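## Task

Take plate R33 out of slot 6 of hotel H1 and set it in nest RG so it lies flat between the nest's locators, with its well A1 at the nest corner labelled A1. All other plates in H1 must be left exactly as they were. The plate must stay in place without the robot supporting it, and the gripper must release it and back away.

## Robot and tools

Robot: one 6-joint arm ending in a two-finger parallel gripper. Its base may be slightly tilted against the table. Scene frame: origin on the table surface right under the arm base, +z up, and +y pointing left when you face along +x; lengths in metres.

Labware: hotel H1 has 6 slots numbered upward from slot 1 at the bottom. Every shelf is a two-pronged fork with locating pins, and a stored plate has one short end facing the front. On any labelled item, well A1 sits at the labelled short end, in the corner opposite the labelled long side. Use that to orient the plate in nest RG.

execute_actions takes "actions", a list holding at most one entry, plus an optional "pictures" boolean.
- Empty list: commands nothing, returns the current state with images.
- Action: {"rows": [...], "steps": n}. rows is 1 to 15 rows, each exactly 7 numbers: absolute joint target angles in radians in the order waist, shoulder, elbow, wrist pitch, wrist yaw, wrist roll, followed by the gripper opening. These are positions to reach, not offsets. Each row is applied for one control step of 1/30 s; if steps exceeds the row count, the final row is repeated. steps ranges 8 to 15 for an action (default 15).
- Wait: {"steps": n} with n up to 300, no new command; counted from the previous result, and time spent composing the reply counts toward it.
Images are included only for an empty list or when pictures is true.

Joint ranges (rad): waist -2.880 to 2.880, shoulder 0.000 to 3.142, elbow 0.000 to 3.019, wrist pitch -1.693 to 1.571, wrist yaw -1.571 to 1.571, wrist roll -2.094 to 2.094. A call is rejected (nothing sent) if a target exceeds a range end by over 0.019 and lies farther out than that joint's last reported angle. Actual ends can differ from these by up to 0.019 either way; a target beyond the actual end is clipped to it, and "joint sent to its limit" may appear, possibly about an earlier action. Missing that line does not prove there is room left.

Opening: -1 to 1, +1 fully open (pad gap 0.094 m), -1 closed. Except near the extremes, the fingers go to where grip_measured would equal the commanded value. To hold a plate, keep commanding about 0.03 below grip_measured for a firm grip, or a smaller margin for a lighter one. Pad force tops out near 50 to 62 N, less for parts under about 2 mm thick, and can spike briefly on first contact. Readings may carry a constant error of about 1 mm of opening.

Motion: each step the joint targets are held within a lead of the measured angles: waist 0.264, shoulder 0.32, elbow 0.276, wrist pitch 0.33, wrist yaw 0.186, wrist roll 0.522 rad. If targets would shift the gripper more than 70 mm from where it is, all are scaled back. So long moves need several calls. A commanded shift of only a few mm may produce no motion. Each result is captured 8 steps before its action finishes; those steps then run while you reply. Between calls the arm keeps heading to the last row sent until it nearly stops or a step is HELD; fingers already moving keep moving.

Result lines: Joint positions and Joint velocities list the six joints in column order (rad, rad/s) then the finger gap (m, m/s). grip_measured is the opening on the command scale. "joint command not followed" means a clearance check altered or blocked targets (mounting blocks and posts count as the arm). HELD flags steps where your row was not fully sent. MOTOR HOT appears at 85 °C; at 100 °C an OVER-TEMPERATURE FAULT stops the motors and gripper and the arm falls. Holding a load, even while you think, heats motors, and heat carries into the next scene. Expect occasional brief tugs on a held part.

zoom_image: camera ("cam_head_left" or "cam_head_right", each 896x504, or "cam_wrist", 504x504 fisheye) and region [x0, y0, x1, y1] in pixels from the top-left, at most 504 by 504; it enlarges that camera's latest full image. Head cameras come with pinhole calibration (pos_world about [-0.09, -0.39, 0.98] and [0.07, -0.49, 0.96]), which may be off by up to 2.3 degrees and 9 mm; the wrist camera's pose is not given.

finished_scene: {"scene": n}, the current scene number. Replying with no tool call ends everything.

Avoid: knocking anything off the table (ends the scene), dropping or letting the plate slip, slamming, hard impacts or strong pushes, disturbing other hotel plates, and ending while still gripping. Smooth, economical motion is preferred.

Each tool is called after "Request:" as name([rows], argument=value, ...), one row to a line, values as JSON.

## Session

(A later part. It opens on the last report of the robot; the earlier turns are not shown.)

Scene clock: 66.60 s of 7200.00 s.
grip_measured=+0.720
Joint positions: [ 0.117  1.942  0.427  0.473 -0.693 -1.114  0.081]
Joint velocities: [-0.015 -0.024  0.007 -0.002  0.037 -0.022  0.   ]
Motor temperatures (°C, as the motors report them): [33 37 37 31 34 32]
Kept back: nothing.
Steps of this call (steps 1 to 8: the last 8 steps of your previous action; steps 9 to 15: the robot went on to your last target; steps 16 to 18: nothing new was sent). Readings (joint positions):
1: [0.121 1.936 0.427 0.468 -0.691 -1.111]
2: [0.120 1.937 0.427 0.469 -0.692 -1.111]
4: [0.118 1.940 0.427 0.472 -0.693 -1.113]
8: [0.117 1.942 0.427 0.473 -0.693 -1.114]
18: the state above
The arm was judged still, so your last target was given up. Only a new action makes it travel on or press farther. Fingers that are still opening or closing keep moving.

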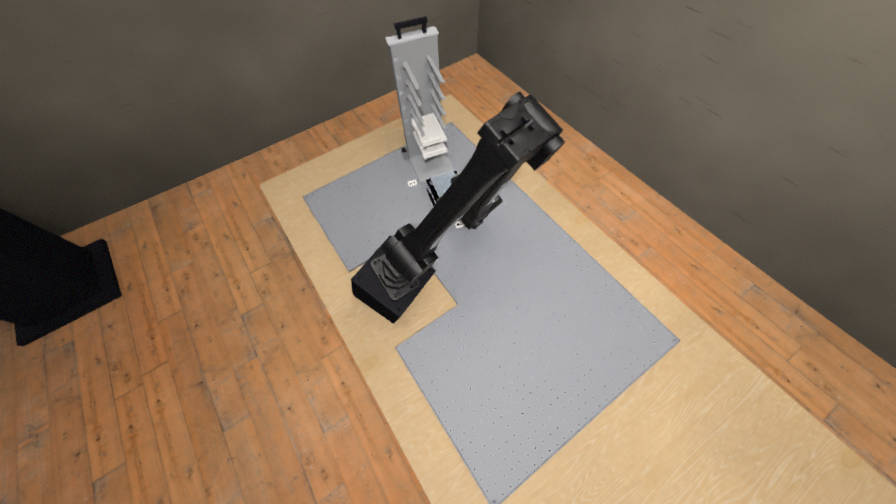

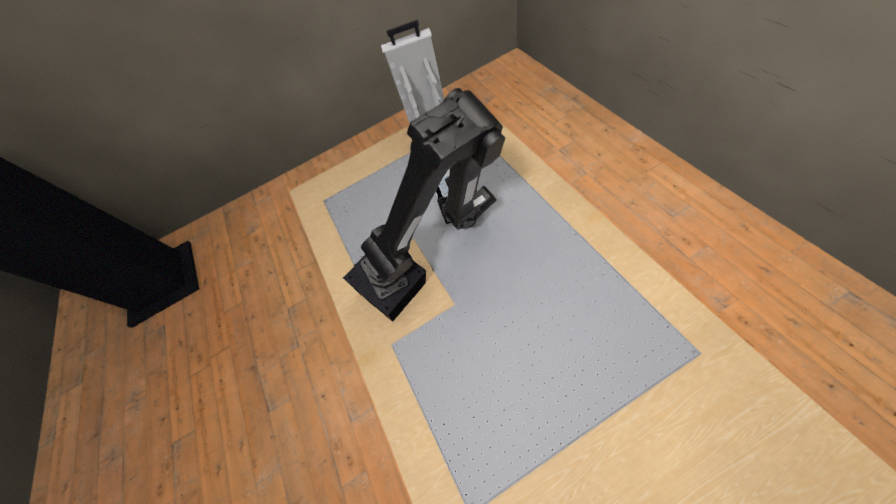

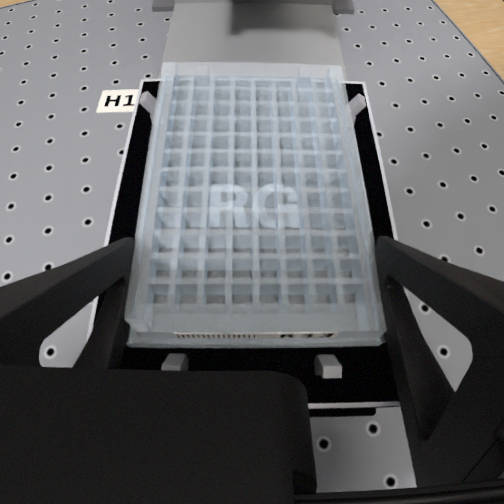

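Request:
execute_actions([
  {"rows":[[0.101,1.963,0.426,0.488,-0.693,-1.125,0.695],[0.101,1.963,0.423,0.490,-0.693,-1.125,0.695],[0.1005,1.964,0.421,0.492,-0.693,-1.126,0.695],[0.100,1.966,0.420,0.494,-0.694,-1.127,0.695],[0.099,1.968,0.420,0.496,-0.694,-1.128,0.695],[0.098,1.970,0.420,0.497,-0.695,-1.129,0.695],[0.097,1.972,0.420,0.498,-0.695,-1.130,0.695],[0.0965,1.974,0.420,0.499,-0.696,-1.130,0.695],[0.096,1.975,0.420,0.500,-0.696,-1.131,0.695],[0.0955,1.976,0.420,0.501,-0.696,-1.131,0.695],[0.095,1.977,0.420,0.501,-0.696,-1.131,0.695]],"steps":15},
])

Request:
execute_actions([
  {"steps":18},
], pictures=true)

Request:
zoom_image(camera="cam_wrist", region=[100, 260, 420, 430])

Request:
zoom_image(camera="cam_wrist", region=[90, 50, 420, 250])

Scene clock: 67.90 s of 7200.00 s.
grip_measured=+0.720
Joint positions: [ 0.116  1.946  0.425  0.483 -0.695 -1.116  0.081]
Joint velocities: [-0.024  0.044  0.007  0.056 -0.007 -0.125  0.   ]
Motor temperatures (°C, as the motors report them): [33 37 37 31 34 32]
Steps of this call (steps 1 to 32: nothing new was sent; steps 33 to 39: the first 7 steps of this action). Readings (joint positions):
33: [0.117 1.942 0.427 0.474 -0.693 -1.114]
34: [0.117 1.942 0.427 0.474 -0.693 -1.114]
36: [0.117 1.943 0.426 0.478 -0.693 -1.115]
39: the state above

Scene clock: 68.50 s of 7200.00 s.
grip_measured=+0.720
Joint positions: [ 0.11   1.955  0.425  0.489 -0.697 -1.121  0.081]
Joint velocities: [-0.024 -0.005 -0.007 -0.002 -0.037 -0.022 -0.   ]
Motor temperatures (°C, as the motors report them): [33 37 37 31 34 32]
Kept back: nothing.
Steps of this call (steps 1 to 8: the last 8 steps of your previous action; steps 9 to 15: the robot went on to your last target; steps 16 to 18: nothing new was sent). Readings (joint positions):
1: [0.115 1.948 0.425 0.485 -0.696 -1.117]
2: [0.114 1.950 0.425 0.486 -0.697 -1.118]
4: [0.113 1.953 0.425 0.488 -0.697 -1.119]
8: [0.110 1.955 0.425 0.489 -0.697 -1.120]
18: the state above
The arm was judged still, so your last target was given up. Only a new action makes it travel on or press farther. Fingers that are still opening or closing keep moving.

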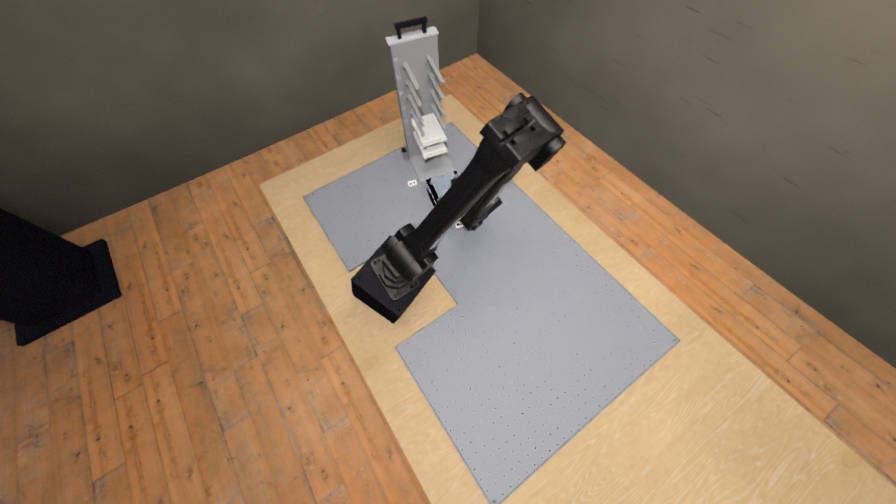

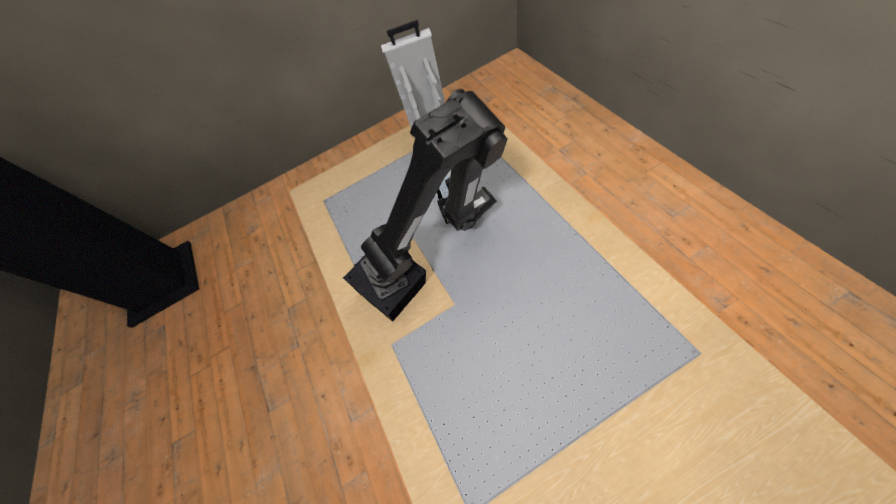

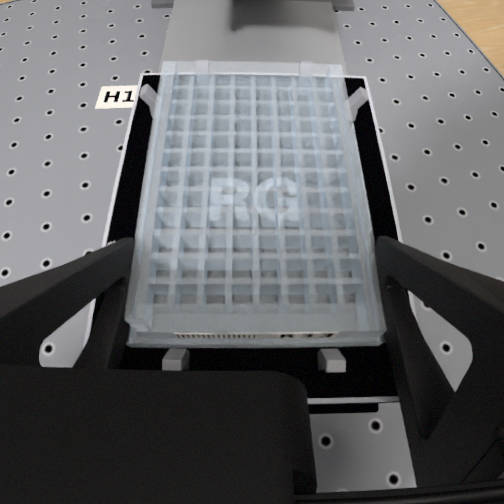

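Region (100, 260, 420, 430) of cam_wrist's 504x504 image, scaled by 1.575, with more detail than that image has; it fills the top 268 rows of this view, and the rest is white.

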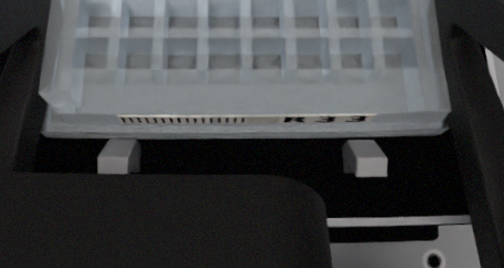

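Region (90, 50, 420, 250) of cam_wrist's 504x504 image, scaled by 1.527, with more detail than that image has; it fills the top 305 rows of this view, and the rest is white.

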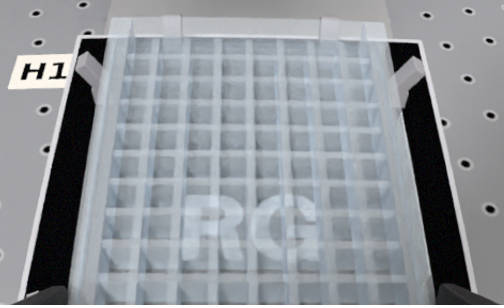

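Request:
execute_actions([
  {"rows":[[0.095,1.979,0.420,0.502,-0.696,-1.131,0.695],[0.0945,1.981,0.420,0.503,-0.696,-1.132,0.695],[0.094,1.983,0.420,0.504,-0.697,-1.132,0.695],[0.0935,1.9845,0.420,0.505,-0.697,-1.133,0.695],[0.093,1.986,0.420,0.506,-0.697,-1.133,0.695],[0.0925,1.9875,0.420,0.507,-0.698,-1.134,0.695],[0.092,1.989,0.420,0.508,-0.698,-1.134,0.695],[0.092,1.990,0.420,0.509,-0.698,-1.135,0.695],[0.0915,1.991,0.420,0.510,-0.699,-1.135,0.695],[0.0915,1.992,0.420,0.511,-0.699,-1.135,0.695],[0.091,1.993,0.420,0.511,-0.699,-1.135,0.695]],"steps":15},
])

Request:
execute_actions([
  {"steps":18},
], pictures=true)

Request:
zoom_image(camera="cam_wrist", region=[100, 260, 420, 430])

Request:
zoom_image(camera="cam_wrist", region=[90, 50, 420, 250])

Scene clock: 69.63 s of 7200.00 s.
grip_measured=+0.720
Joint positions: [ 0.108  1.962  0.425  0.496 -0.699 -1.122  0.081]
Joint velocities: [-0.024  0.024  0.002  0.027 -0.037 -0.022 -0.   ]
Motor temperatures (°C, as the motors report them): [33 37 37 31 34 32]
Steps of this call (steps 1 to 27: nothing new was sent; steps 28 to 34: the first 7 steps of this action). Readings (joint positions):
28: [0.110 1.956 0.425 0.489 -0.697 -1.121]
29: [0.110 1.956 0.425 0.490 -0.697 -1.121]
31: [0.110 1.958 0.425 0.492 -0.698 -1.121]
34: the state above

Scene clock: 70.23 s of 7200.00 s.
grip_measured=+0.720
Joint positions: [ 0.106  1.967  0.425  0.503 -0.702 -1.123  0.081]
Joint velocities: [-0.015 -0.024 -0.012 -0.007  0.095 -0.022 -0.   ]
Motor temperatures (°C, as the motors report them): [33 37 37 31 34 32]
Kept back: nothing.
Steps of this call (steps 1 to 8: the last 8 steps of your previous action; steps 9 to 15: the robot went on to your last target; steps 16 to 18: nothing new was sent). Readings (joint positions):
1: [0.108 1.963 0.425 0.498 -0.700 -1.122]
2: [0.107 1.965 0.425 0.499 -0.701 -1.123]
4: [0.106 1.966 0.425 0.501 -0.702 -1.123]
8: [0.106 1.967 0.425 0.503 -0.702 -1.123]
18: the state above
The arm was judged still, so your last target was given up. Only a new action makes it travel on or press farther. Fingers that are still opening or closing keep moving.

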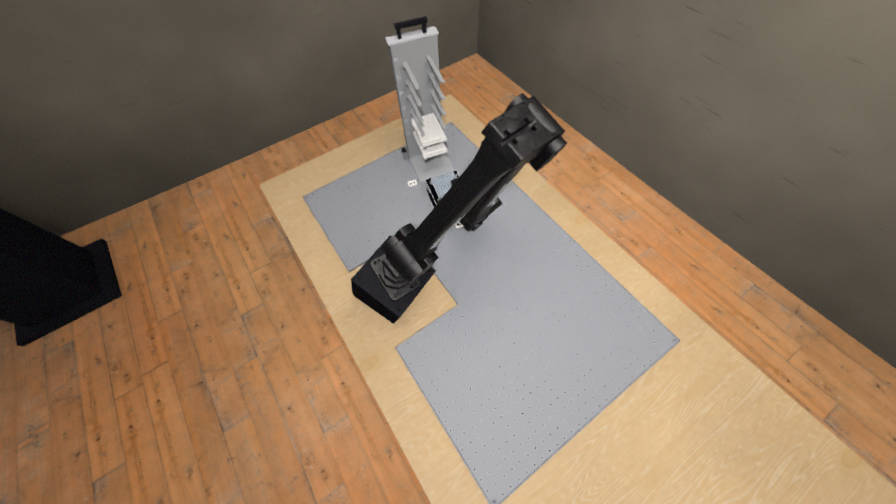

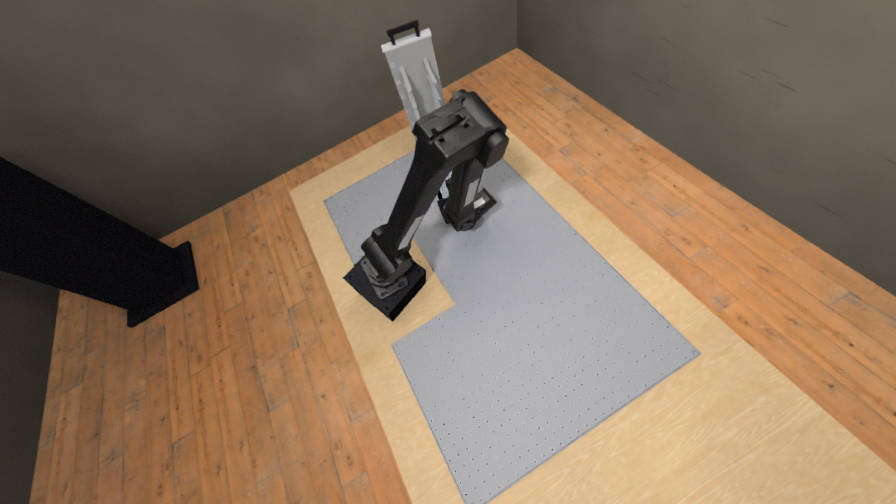

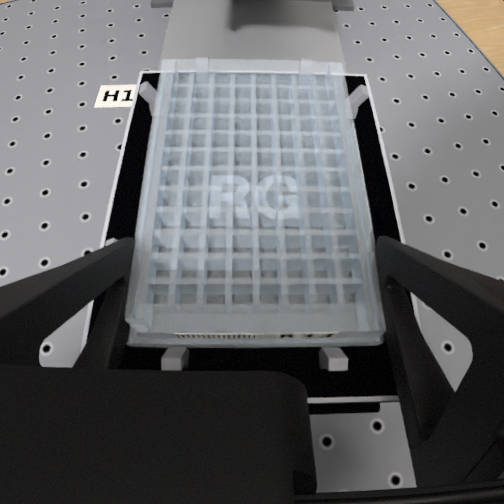

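Region (100, 260, 420, 430) of cam_wrist's 504x504 image, scaled by 1.575, with more detail than that image has; it fills the top 268 rows of this view, and the rest is white.

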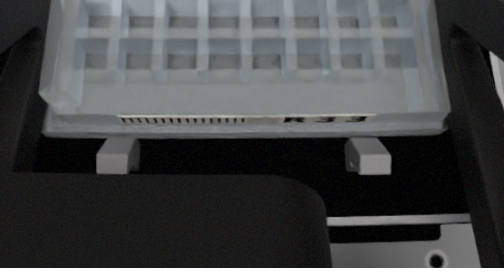

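Region (90, 50, 420, 250) of cam_wrist's 504x504 image, scaled by 1.527, with more detail than that image has; it fills the top 305 rows of this view, and the rest is white.

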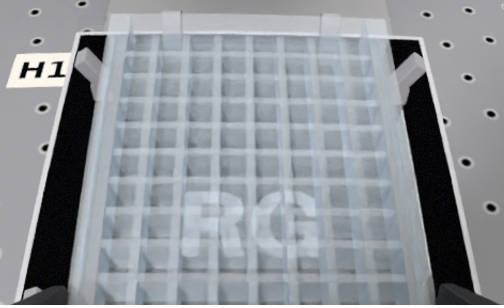

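Request:
zoom_image(camera="cam_head_left", region=[400, 150, 520, 250])

Request:
zoom_image(camera="cam_wrist", region=[120, 40, 390, 140])

Request:
zoom_image(camera="cam_wrist", region=[280, 310, 400, 390])

Region (400, 150, 520, 250) of cam_head_left's 896x504 image, scaled by 4.200, with more detail than that image has.

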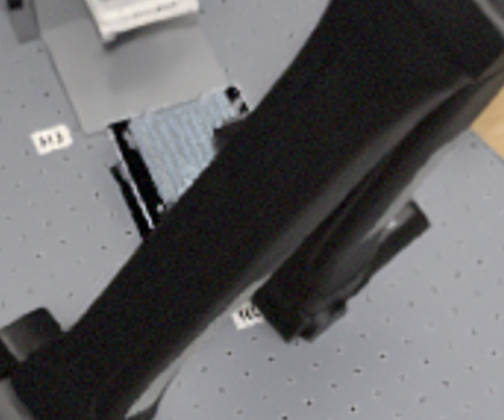

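Region (120, 40, 390, 140) of cam_wrist's 504x504 image, scaled by 1.867, with more detail than that image has; it fills the top 187 rows of this view, and the rest is white.

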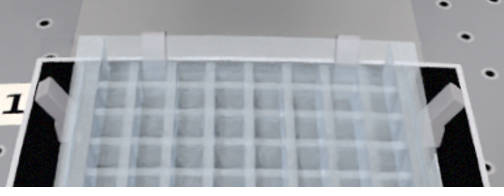

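Region (280, 310, 400, 390) of cam_wrist's 504x504 image, scaled by 4.200, with more detail than that image has.

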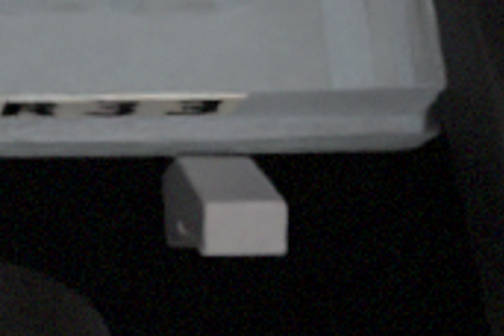

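Request:
execute_actions([
  {"rows":[[0.091,1.994,0.420,0.512,-0.702,-1.135,0.695],[0.091,1.995,0.420,0.513,-0.703,-1.135,0.695],[0.0905,1.996,0.420,0.514,-0.704,-1.135,0.695],[0.090,1.997,0.420,0.515,-0.705,-1.135,0.695],[0.090,1.998,0.420,0.516,-0.706,-1.135,0.695],[0.0895,1.999,0.420,0.516,-0.706,-1.135,0.695],[0.089,2.000,0.420,0.516,-0.706,-1.135,0.695]],"steps":15},
])

Request:
execute_actions([
  {"steps":14},
], pictures=true)

Request:
zoom_image(camera="cam_wrist", region=[100, 260, 420, 430])

Request:
zoom_image(camera="cam_wrist", region=[90, 50, 420, 250])

Scene clock: 72.97 s of 7200.00 s.
grip_measured=+0.720
Joint positions: [ 0.104  1.972  0.425  0.508 -0.707 -1.123  0.081]
Joint velocities: [-0.015  0.024  0.022  0.027 -0.007 -0.022 -0.001]
Motor temperatures (°C, as the motors report them): [33 37 37 31 34 32]
Steps of this call (steps 1 to 75: nothing new was sent; steps 76 to 82: the first 7 steps of this action). Readings (joint positions):
76: [0.106 1.967 0.425 0.503 -0.703 -1.123]
77: [0.106 1.968 0.425 0.503 -0.704 -1.123]
79: [0.105 1.969 0.425 0.505 -0.706 -1.123]
82: the state above

Scene clock: 73.43 s of 7200.00 s.
grip_measured=+0.720
Joint positions: [ 0.103  1.973  0.425  0.509 -0.709 -1.123  0.081]
Joint velocities: [-0.024  0.005 -0.017  0.012  0.007 -0.051  0.   ]
Motor temperatures (°C, as the motors report them): [33 37 37 31 34 32]
Kept back: nothing.
Steps of this call (steps 1 to 8: the last 8 steps of your previous action; steps 9 to 14: the robot went on to your last target). Readings (joint positions):
1: [0.103 1.973 0.425 0.508 -0.708 -1.123]
2: [0.103 1.973 0.425 0.509 -0.708 -1.123]
4: [0.103 1.973 0.425 0.509 -0.709 -1.123]
8: [0.103 1.973 0.425 0.509 -0.709 -1.123]
14: the state above

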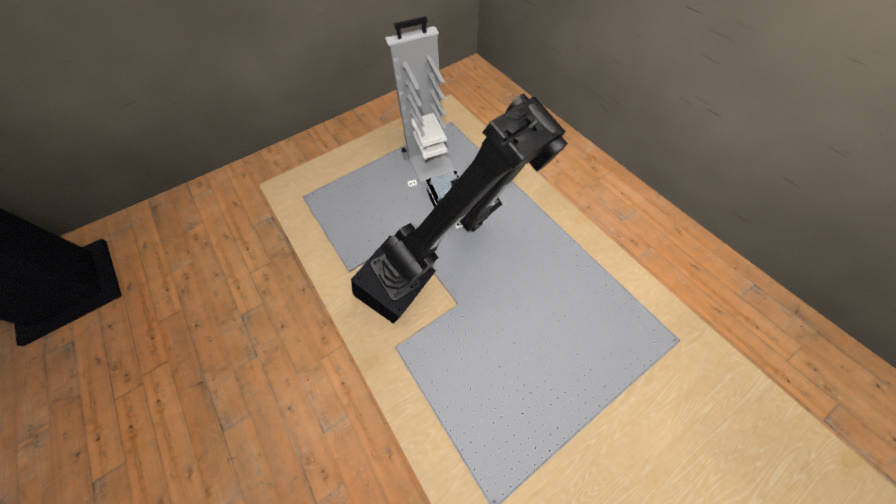

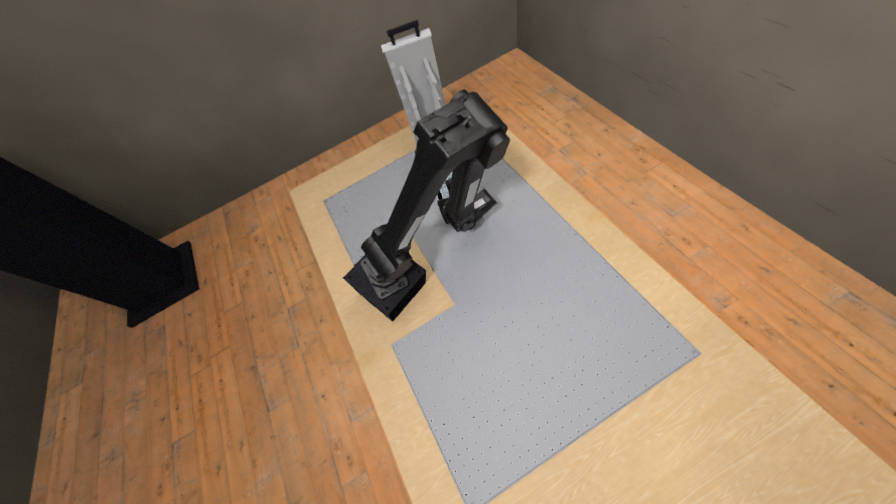

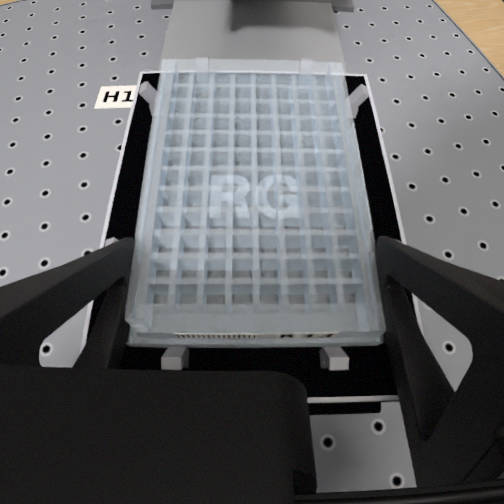

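Region (100, 260, 420, 430) of cam_wrist's 504x504 image, scaled by 1.575, with more detail than that image has; it fills the top 268 rows of this view, and the rest is white.

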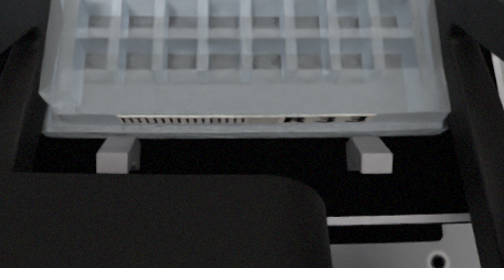

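Region (90, 50, 420, 250) of cam_wrist's 504x504 image, scaled by 1.527, with more detail than that image has; it fills the top 305 rows of this view, and the rest is white.

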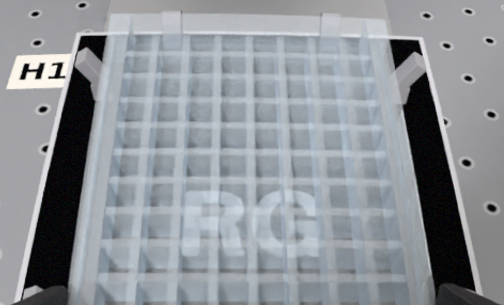

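Request:
execute_actions([
  {"rows":[[0.089,2.001,0.420,0.517,-0.709,-1.135,0.695],[0.0885,2.002,0.420,0.518,-0.710,-1.135,0.695],[0.088,2.003,0.420,0.519,-0.711,-1.135,0.695],[0.088,2.004,0.420,0.520,-0.712,-1.135,0.695],[0.0875,2.005,0.420,0.520,-0.713,-1.135,0.695],[0.087,2.006,0.420,0.520,-0.713,-1.135,0.695]],"steps":14},
])

Request:
execute_actions([
  {"steps":14},
], pictures=true)

Request:
zoom_image(camera="cam_wrist", region=[100, 260, 420, 430])

Request:
zoom_image(camera="cam_wrist", region=[90, 50, 420, 250])

Scene clock: 74.13 s of 7200.00 s.
grip_measured=+0.720
Joint positions: [ 0.101  1.977  0.425  0.513 -0.714 -1.123  0.081]
Joint velocities: [-0.005  0.005 -0.017  0.042 -0.095 -0.007 -0.   ]
Motor temperatures (°C, as the motors report them): [33 37 37 31 34 32]
Steps of this call (steps 1 to 15: the robot went on to your last target; steps 16 to 21: the first 6 steps of this action). Readings (joint positions):
16: [0.103 1.973 0.425 0.510 -0.709 -1.123]
17: [0.103 1.973 0.425 0.510 -0.710 -1.123]
19: [0.102 1.974 0.425 0.512 -0.712 -1.123]
21: the state above

Scene clock: 74.60 s of 7200.00 s.
grip_measured=+0.720
Joint positions: [ 0.1    1.977  0.425  0.515 -0.715 -1.123  0.081]
Joint velocities: [-0.015  0.015 -0.007 -0.007 -0.037  0.007  0.001]
Motor temperatures (°C, as the motors report them): [33 37 37 31 34 32]
Kept back: nothing.
Steps of this call (steps 1 to 8: the last 8 steps of your previous action; steps 9 to 14: the robot went on to your last target). Readings (joint positions):
1: [0.101 1.977 0.425 0.515 -0.714 -1.123]
2: [0.100 1.977 0.425 0.515 -0.715 -1.123]
4: [0.100 1.977 0.425 0.515 -0.715 -1.123]
8: [0.100 1.977 0.425 0.515 -0.715 -1.123]
14: the state above

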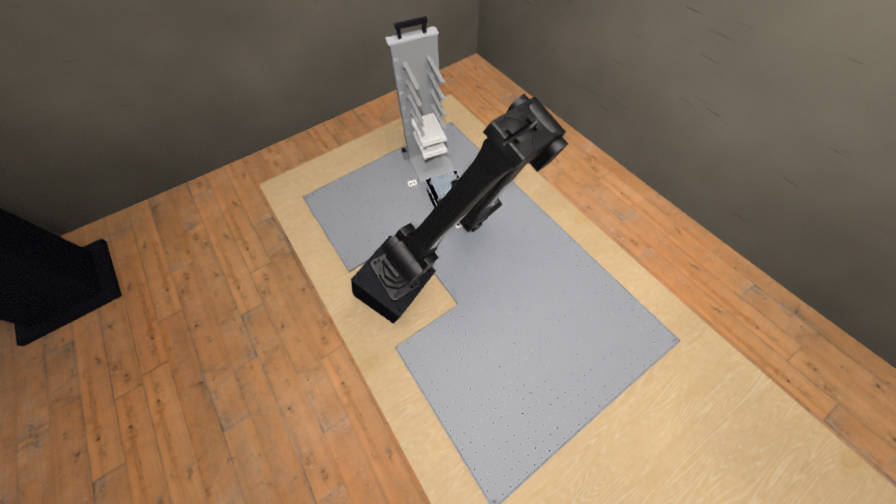

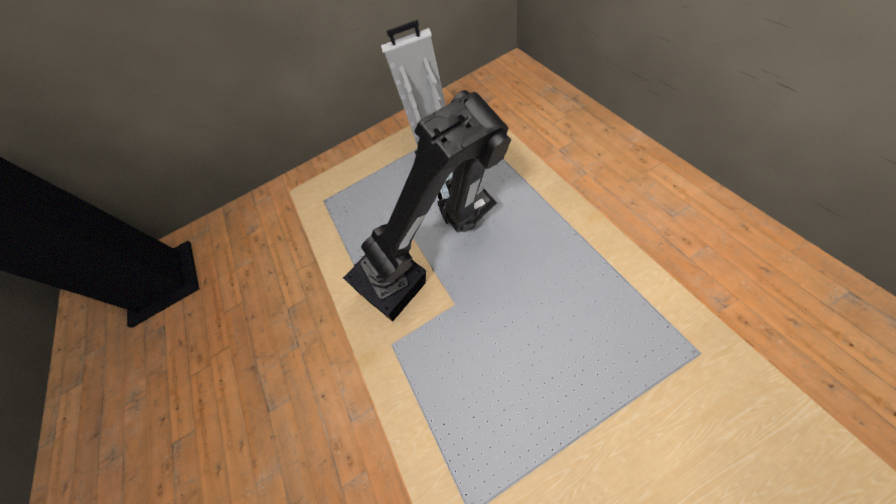

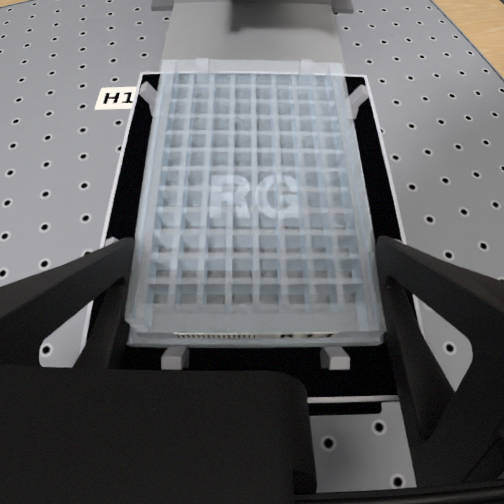

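Region (100, 260, 420, 430) of cam_wrist's 504x504 image, scaled by 1.575, with more detail than that image has; it fills the top 268 rows of this view, and the rest is white.

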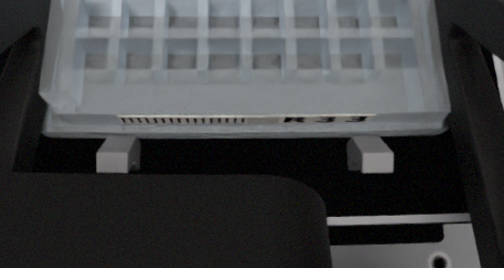

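Region (90, 50, 420, 250) of cam_wrist's 504x504 image, scaled by 1.527, with more detail than that image has; it fills the top 305 rows of this view, and the rest is white.

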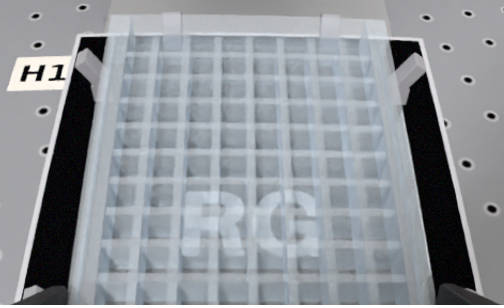

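Request:
execute_actions([
  {"rows":[[0.090,1.995,0.422,0.519,-0.714,-1.130,0.695],[0.092,1.987,0.424,0.518,-0.715,-1.127,0.70],[0.092,1.985,0.425,0.518,-0.715,-1.126,0.715],[0.092,1.985,0.425,0.518,-0.715,-1.126,0.73],[0.092,1.985,0.425,0.518,-0.715,-1.126,0.75],[0.092,1.985,0.425,0.518,-0.715,-1.126,0.78],[0.092,1.985,0.425,0.518,-0.715,-1.126,0.82],[0.092,1.985,0.425,0.518,-0.715,-1.126,0.87],[0.092,1.985,0.425,0.518,-0.715,-1.126,0.93],[0.092,1.985,0.425,0.518,-0.715,-1.126,1.0]],"steps":15},
])

Request:
execute_actions([
  {"steps":10},
], pictures=true)

Request:
zoom_image(camera="cam_wrist", region=[100, 260, 420, 430])

Request:
zoom_image(camera="cam_wrist", region=[90, 50, 420, 250])

Scene clock: 75.37 s of 7200.00 s.
grip_measured=+0.803
Joint positions: [ 0.1    1.977  0.425  0.515 -0.715 -1.123  0.085]
Joint velocities: [-0.005 -0.005  0.002 -0.002  0.007 -0.007  0.03 ]
Motor temperatures (°C, as the motors report them): [33 37 37 31 34 32]
Steps of this call (steps 1 to 15: the robot went on to your last target; step 16: nothing new was sent; steps 17 to 23: the first 7 steps of this action). Readings (joint positions):
17: [0.100 1.977 0.425 0.515 -0.715 -1.123]
18: [0.100 1.977 0.425 0.515 -0.715 -1.123]
20: [0.100 1.977 0.425 0.515 -0.715 -1.123]
23: the state above

Scene clock: 75.70 s of 7200.00 s.
grip_measured=+1.000
Joint positions: [ 0.095  1.975  0.427  0.517 -0.715 -1.123  0.094]
Joint velocities: [ 0.005 -0.005  0.017  0.002  0.051  0.066  0.   ]
Motor temperatures (°C, as the motors report them): [33 37 37 31 34 32]
Kept back: nothing.
Steps of this call (steps 1 to 8: the last 8 steps of your previous action; steps 9 to 10: the robot went on to your last target). Readings (joint positions):
1: [0.100 1.977 0.425 0.515 -0.715 -1.123]
2: [0.100 1.977 0.426 0.515 -0.715 -1.123]
4: [0.095 1.975 0.427 0.517 -0.715 -1.123]
8: [0.095 1.975 0.427 0.517 -0.715 -1.123]
10: the state above

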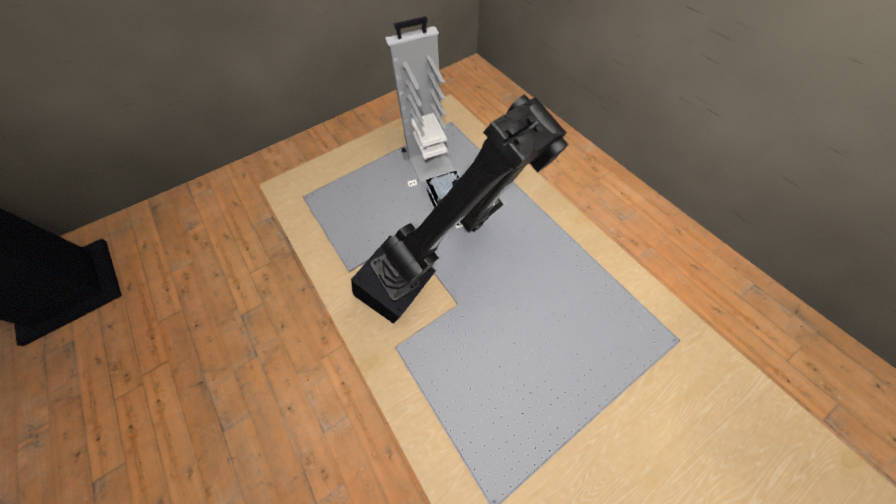

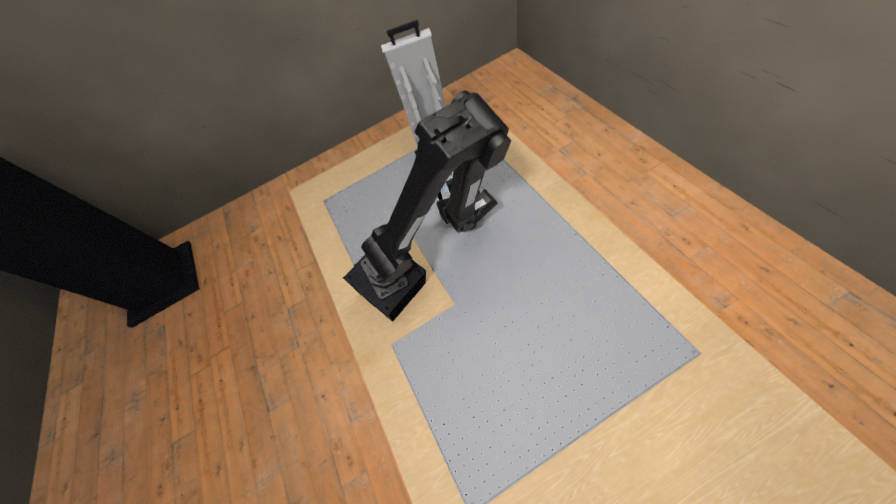

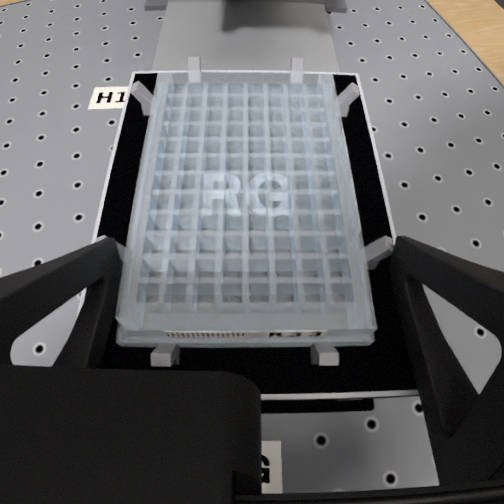

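Region (100, 260, 420, 430) of cam_wrist's 504x504 image, scaled by 1.575, with more detail than that image has; it fills the top 268 rows of this view, and the rest is white.

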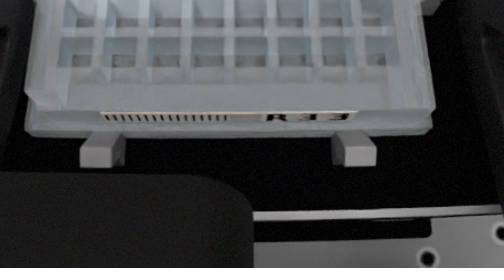

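Region (90, 50, 420, 250) of cam_wrist's 504x504 image, scaled by 1.527, with more detail than that image has; it fills the top 305 rows of this view, and the rest is white.

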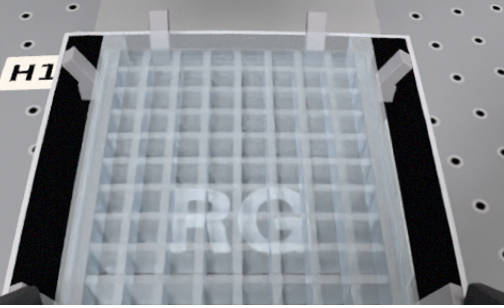

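Request:
execute_actions([
  {"rows":[[0.092,1.968,0.420,0.512,-0.715,-1.126,1.0],[0.092,1.960,0.418,0.505,-0.715,-1.126,1.0],[0.092,1.951,0.417,0.497,-0.715,-1.126,1.0],[0.092,1.941,0.416,0.488,-0.715,-1.126,1.0],[0.092,1.930,0.415,0.478,-0.715,-1.126,1.0],[0.092,1.918,0.414,0.467,-0.715,-1.126,1.0],[0.092,1.905,0.413,0.455,-0.715,-1.126,1.0],[0.092,1.892,0.413,0.443,-0.715,-1.126,1.0],[0.092,1.879,0.412,0.431,-0.715,-1.126,1.0],[0.092,1.866,0.412,0.419,-0.715,-1.126,1.0],[0.092,1.853,0.411,0.407,-0.715,-1.126,1.0],[0.092,1.842,0.411,0.396,-0.715,-1.126,1.0],[0.092,1.833,0.410,0.388,-0.715,-1.126,1.0],[0.092,1.827,0.410,0.382,-0.715,-1.126,1.0],[0.092,1.823,0.410,0.379,-0.715,-1.126,1.0]],"steps":15},
])

Request:
execute_actions([
  {"steps":14},
], pictures=true)

Request:
zoom_image(camera="cam_wrist", region=[90, 60, 420, 400])

Scene clock: 76.90 s of 7200.00 s.
grip_measured=+1.000
Joint positions: [ 0.095  1.947  0.421  0.484 -0.715 -1.123  0.094]
Joint velocities: [-0.005 -0.327 -0.071 -0.31   0.007  0.007  0.   ]
Motor temperatures (°C, as the motors report them): [33 37 36 31 34 32]
Steps of this call (steps 1 to 15: the robot went on to your last target; steps 16 to 29: nothing new was sent; steps 30 to 36: the first 7 steps of this action). Readings (joint positions):
30: [0.095 1.975 0.427 0.517 -0.715 -1.123]
31: [0.095 1.975 0.427 0.517 -0.715 -1.123]
33: [0.095 1.970 0.427 0.510 -0.715 -1.123]
36: the state above

Scene clock: 77.37 s of 7200.00 s.
grip_measured=+1.000
Joint positions: [ 0.095  1.825  0.415  0.39  -0.715 -1.123  0.094]
Joint velocities: [-0.015  0.005  0.007 -0.022 -0.037  0.007  0.   ]
Motor temperatures (°C, as the motors report them): [33 37 36 31 34 32]
Kept back: nothing.
Steps of this call (steps 1 to 8: the last 8 steps of your previous action; steps 9 to 14: the robot went on to your last target). Readings (joint positions):
1: [0.095 1.935 0.419 0.473 -0.715 -1.123]
2: [0.095 1.922 0.417 0.461 -0.715 -1.123]
4: [0.095 1.892 0.415 0.438 -0.715 -1.123]
8: [0.095 1.840 0.415 0.401 -0.715 -1.123]
14: the state above

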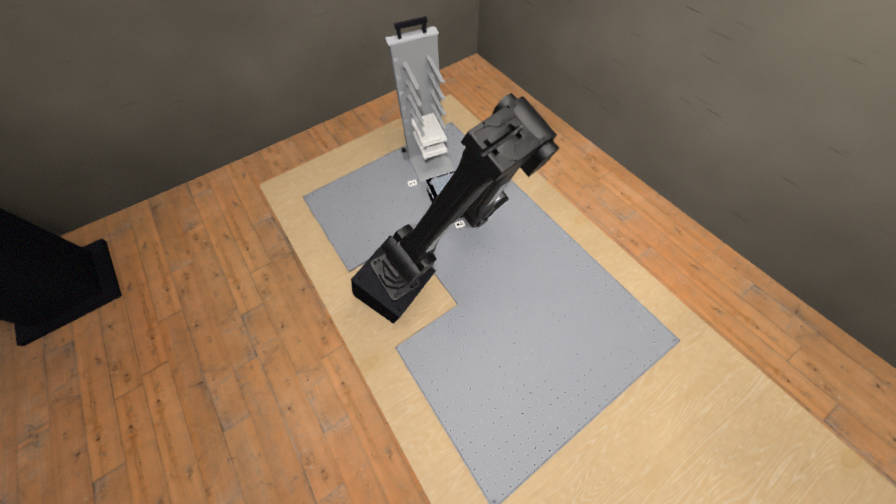

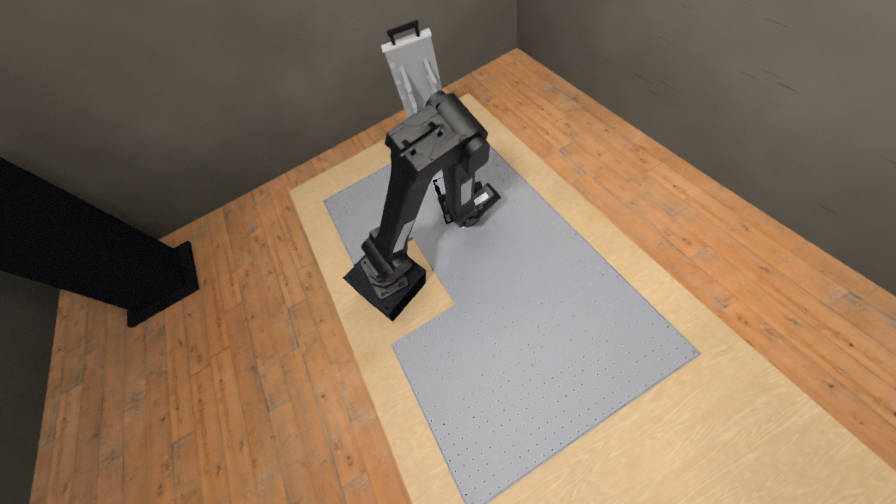

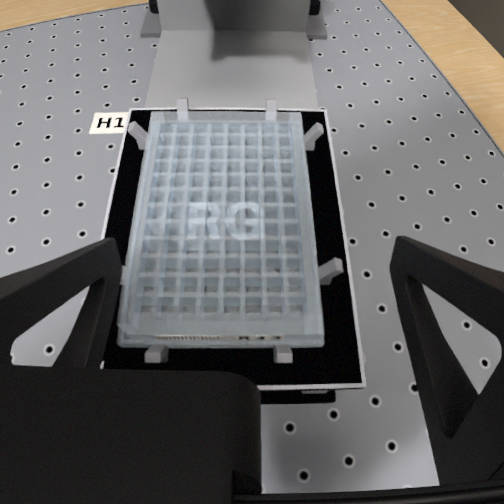

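Region (90, 60, 420, 400) of cam_wrist's 504x504 image, scaled by 1.482, with more detail than that image has; it fills the left 489 columns of this view, and the rest is white.

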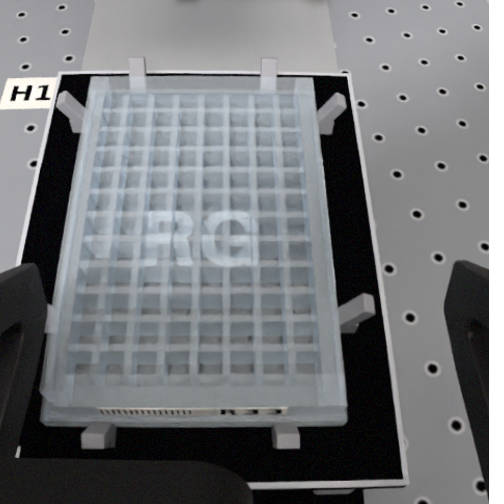

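Request:
zoom_image(camera="cam_wrist", region=[110, 85, 350, 185])

Request:
zoom_image(camera="cam_wrist", region=[100, 240, 380, 400])

Request:
execute_actions([
  {"rows":[[0.085,1.80,0.410,0.365,-0.715,-1.126,1.0],[0.075,1.78,0.410,0.35,-0.715,-1.126,1.0],[0.06,1.755,0.41,0.33,-0.715,-1.126,1.0],[0.04,1.73,0.41,0.31,-0.715,-1.126,1.0],[0.015,1.705,0.41,0.29,-0.715,-1.126,1.0],[-0.015,1.68,0.41,0.27,-0.715,-1.126,1.0],[-0.045,1.655,0.41,0.25,-0.715,-1.126,1.0],[-0.075,1.63,0.41,0.23,-0.715,-1.126,1.0],[-0.105,1.605,0.41,0.21,-0.715,-1.126,1.0],[-0.135,1.58,0.41,0.19,-0.715,-1.126,1.0],[-0.165,1.56,0.41,0.175,-0.715,-1.126,1.0],[-0.195,1.545,0.41,0.165,-0.715,-1.126,1.0],[-0.22,1.53,0.41,0.155,-0.715,-1.126,1.0],[-0.24,1.52,0.41,0.15,-0.715,-1.126,1.0],[-0.255,1.515,0.41,0.145,-0.715,-1.126,1.0]],"steps":15},
])

Request:
execute_actions([
  {"rows":[[-0.29,1.51,0.41,0.14,-0.715,-1.126,1.0],[-0.33,1.51,0.41,0.14,-0.715,-1.126,1.0],[-0.37,1.51,0.41,0.14,-0.715,-1.126,1.0],[-0.41,1.51,0.41,0.14,-0.715,-1.126,1.0],[-0.45,1.51,0.41,0.14,-0.715,-1.126,1.0],[-0.49,1.51,0.41,0.14,-0.715,-1.126,1.0],[-0.53,1.51,0.41,0.14,-0.715,-1.126,1.0],[-0.57,1.51,0.41,0.14,-0.715,-1.126,1.0],[-0.60,1.51,0.41,0.14,-0.715,-1.126,1.0],[-0.625,1.51,0.41,0.14,-0.715,-1.126,1.0],[-0.64,1.51,0.41,0.14,-0.715,-1.126,1.0],[-0.65,1.51,0.41,0.14,-0.715,-1.126,1.0]],"steps":15},
])

Request:
execute_actions([
  {"steps":16},
], pictures=true)

Request:
zoom_image(camera="cam_head_left", region=[370, 40, 530, 260])

Request:
zoom_image(camera="cam_head_right", region=[370, 40, 530, 260])

Region (110, 85, 350, 185) of cam_wrist's 504x504 image, scaled by 2.100, with more detail than that image has; it fills the top 210 rows of this view, and the rest is white.

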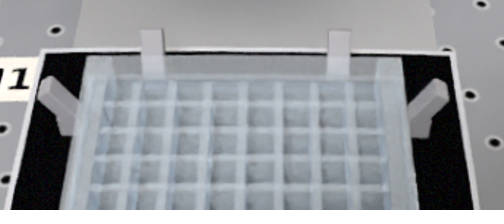

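Region (100, 240, 380, 400) of cam_wrist's 504x504 image, scaled by 1.800, with more detail than that image has; it fills the top 288 rows of this view, and the rest is white.

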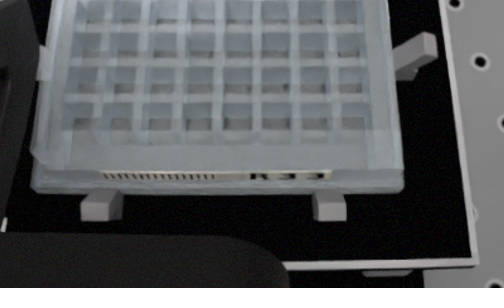

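Scene clock: 78.47 s of 7200.00 s.
grip_measured=+1.000
Joint positions: [ 0.037  1.727  0.41   0.293 -0.715 -1.123  0.094]
Joint velocities: [-0.777 -0.845  0.012 -0.564 -0.007  0.007  0.   ]
Motor temperatures (°C, as the motors report them): [33 37 36 31 34 32]
Steps of this call (steps 1 to 26: the robot went on to your last target; steps 27 to 33: the first 7 steps of this action). Readings (joint positions):
27: [0.095 1.825 0.415 0.386 -0.715 -1.123]
28: [0.095 1.821 0.415 0.378 -0.715 -1.123]
30: [0.088 1.798 0.414 0.349 -0.715 -1.123]
33: the state above

Scene clock: 78.97 s of 7200.00 s.
grip_measured=+1.000
Joint positions: [-0.441  1.507  0.41   0.151 -0.715 -1.123  0.094]
Joint velocities: [-1.255 -0.015 -0.012 -0.017 -0.022  0.037  0.   ]
Motor temperatures (°C, as the motors report them): [33 37 36 31 34 32]
Steps of this call (steps 1 to 8: the last 8 steps of your previous action; steps 9 to 15: the first 7 steps of this action). Readings (joint positions):
9: [-0.243 1.515 0.410 0.166 -0.715 -1.123]
10: [-0.266 1.509 0.410 0.161 -0.715 -1.123]
12: [-0.324 1.507 0.410 0.154 -0.715 -1.123]
15: the state above

Scene clock: 79.50 s of 7200.00 s.
grip_measured=+1.000
Joint positions: [-0.658  1.507  0.41   0.15  -0.715 -1.123  0.094]
Joint velocities: [-0.015 -0.005 -0.027  0.022  0.022  0.007  0.   ]
Motor temperatures (°C, as the motors report them): [33 37 36 31 34 32]
Kept back: nothing.
Steps of this call (steps 1 to 8: the last 8 steps of your previous action; steps 9 to 16: the robot went on to your last target). Readings (joint positions):
1: [-0.485 1.507 0.410 0.151 -0.715 -1.123]
2: [-0.528 1.507 0.410 0.151 -0.715 -1.123]
4: [-0.602 1.507 0.410 0.151 -0.715 -1.123]
8: [-0.658 1.507 0.410 0.151 -0.715 -1.123]
16: the state above

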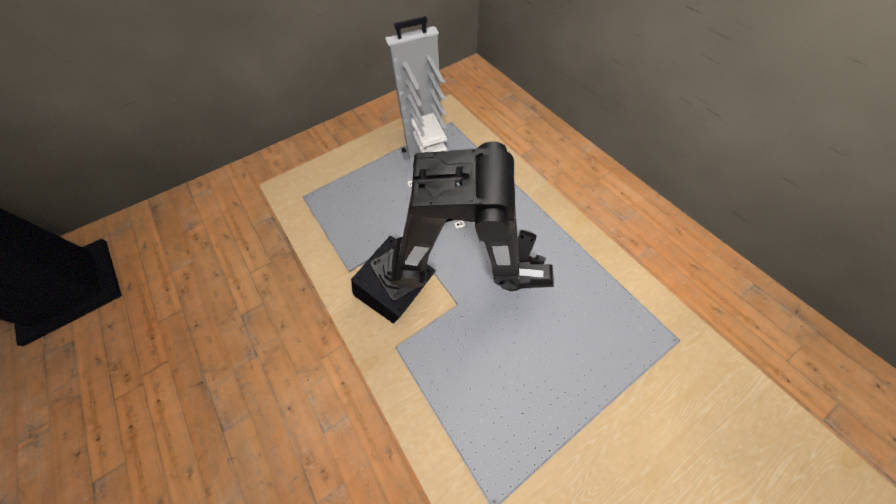

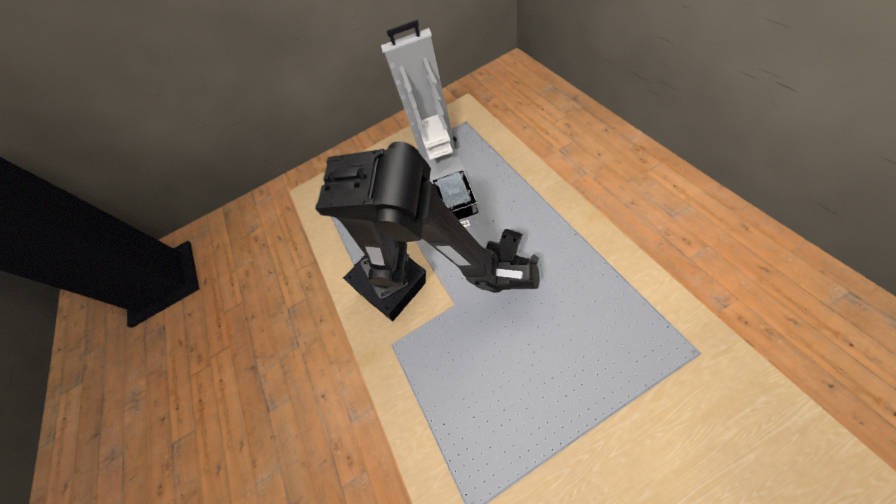

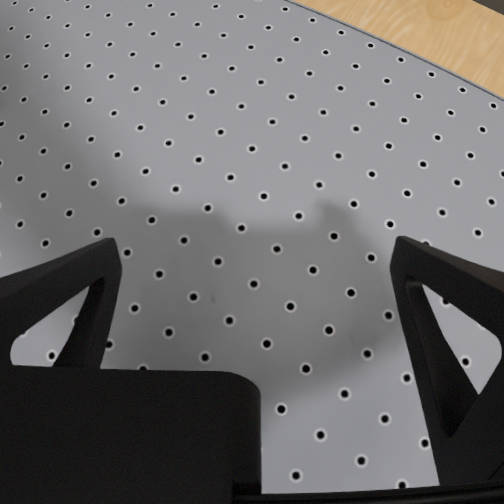

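Region (370, 40, 530, 260) of cam_head_left's 896x504 image, scaled by 2.291, with more detail than that image has; it fills the left 367 columns of this view, and the rest is white.

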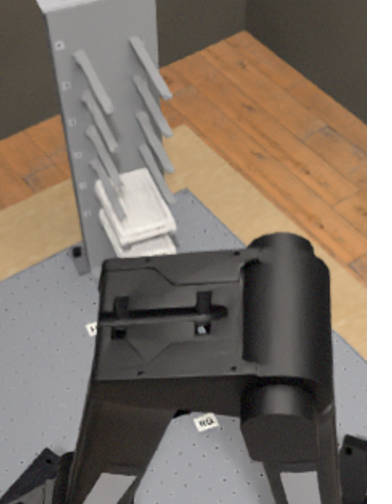

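Region (370, 40, 530, 260) of cam_head_right's 896x504 image, scaled by 2.291, with more detail than that image has; it fills the left 367 columns of this view, and the rest is white.

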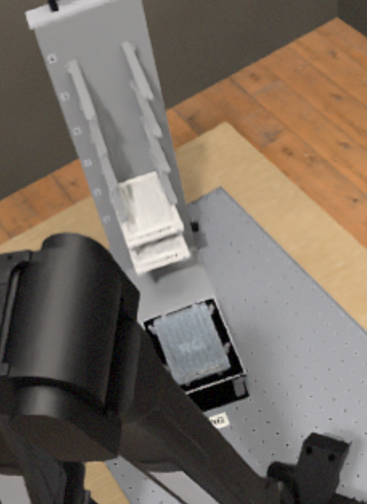

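Request:
finished_scene(scene=2)

The scene is finished: the task was done.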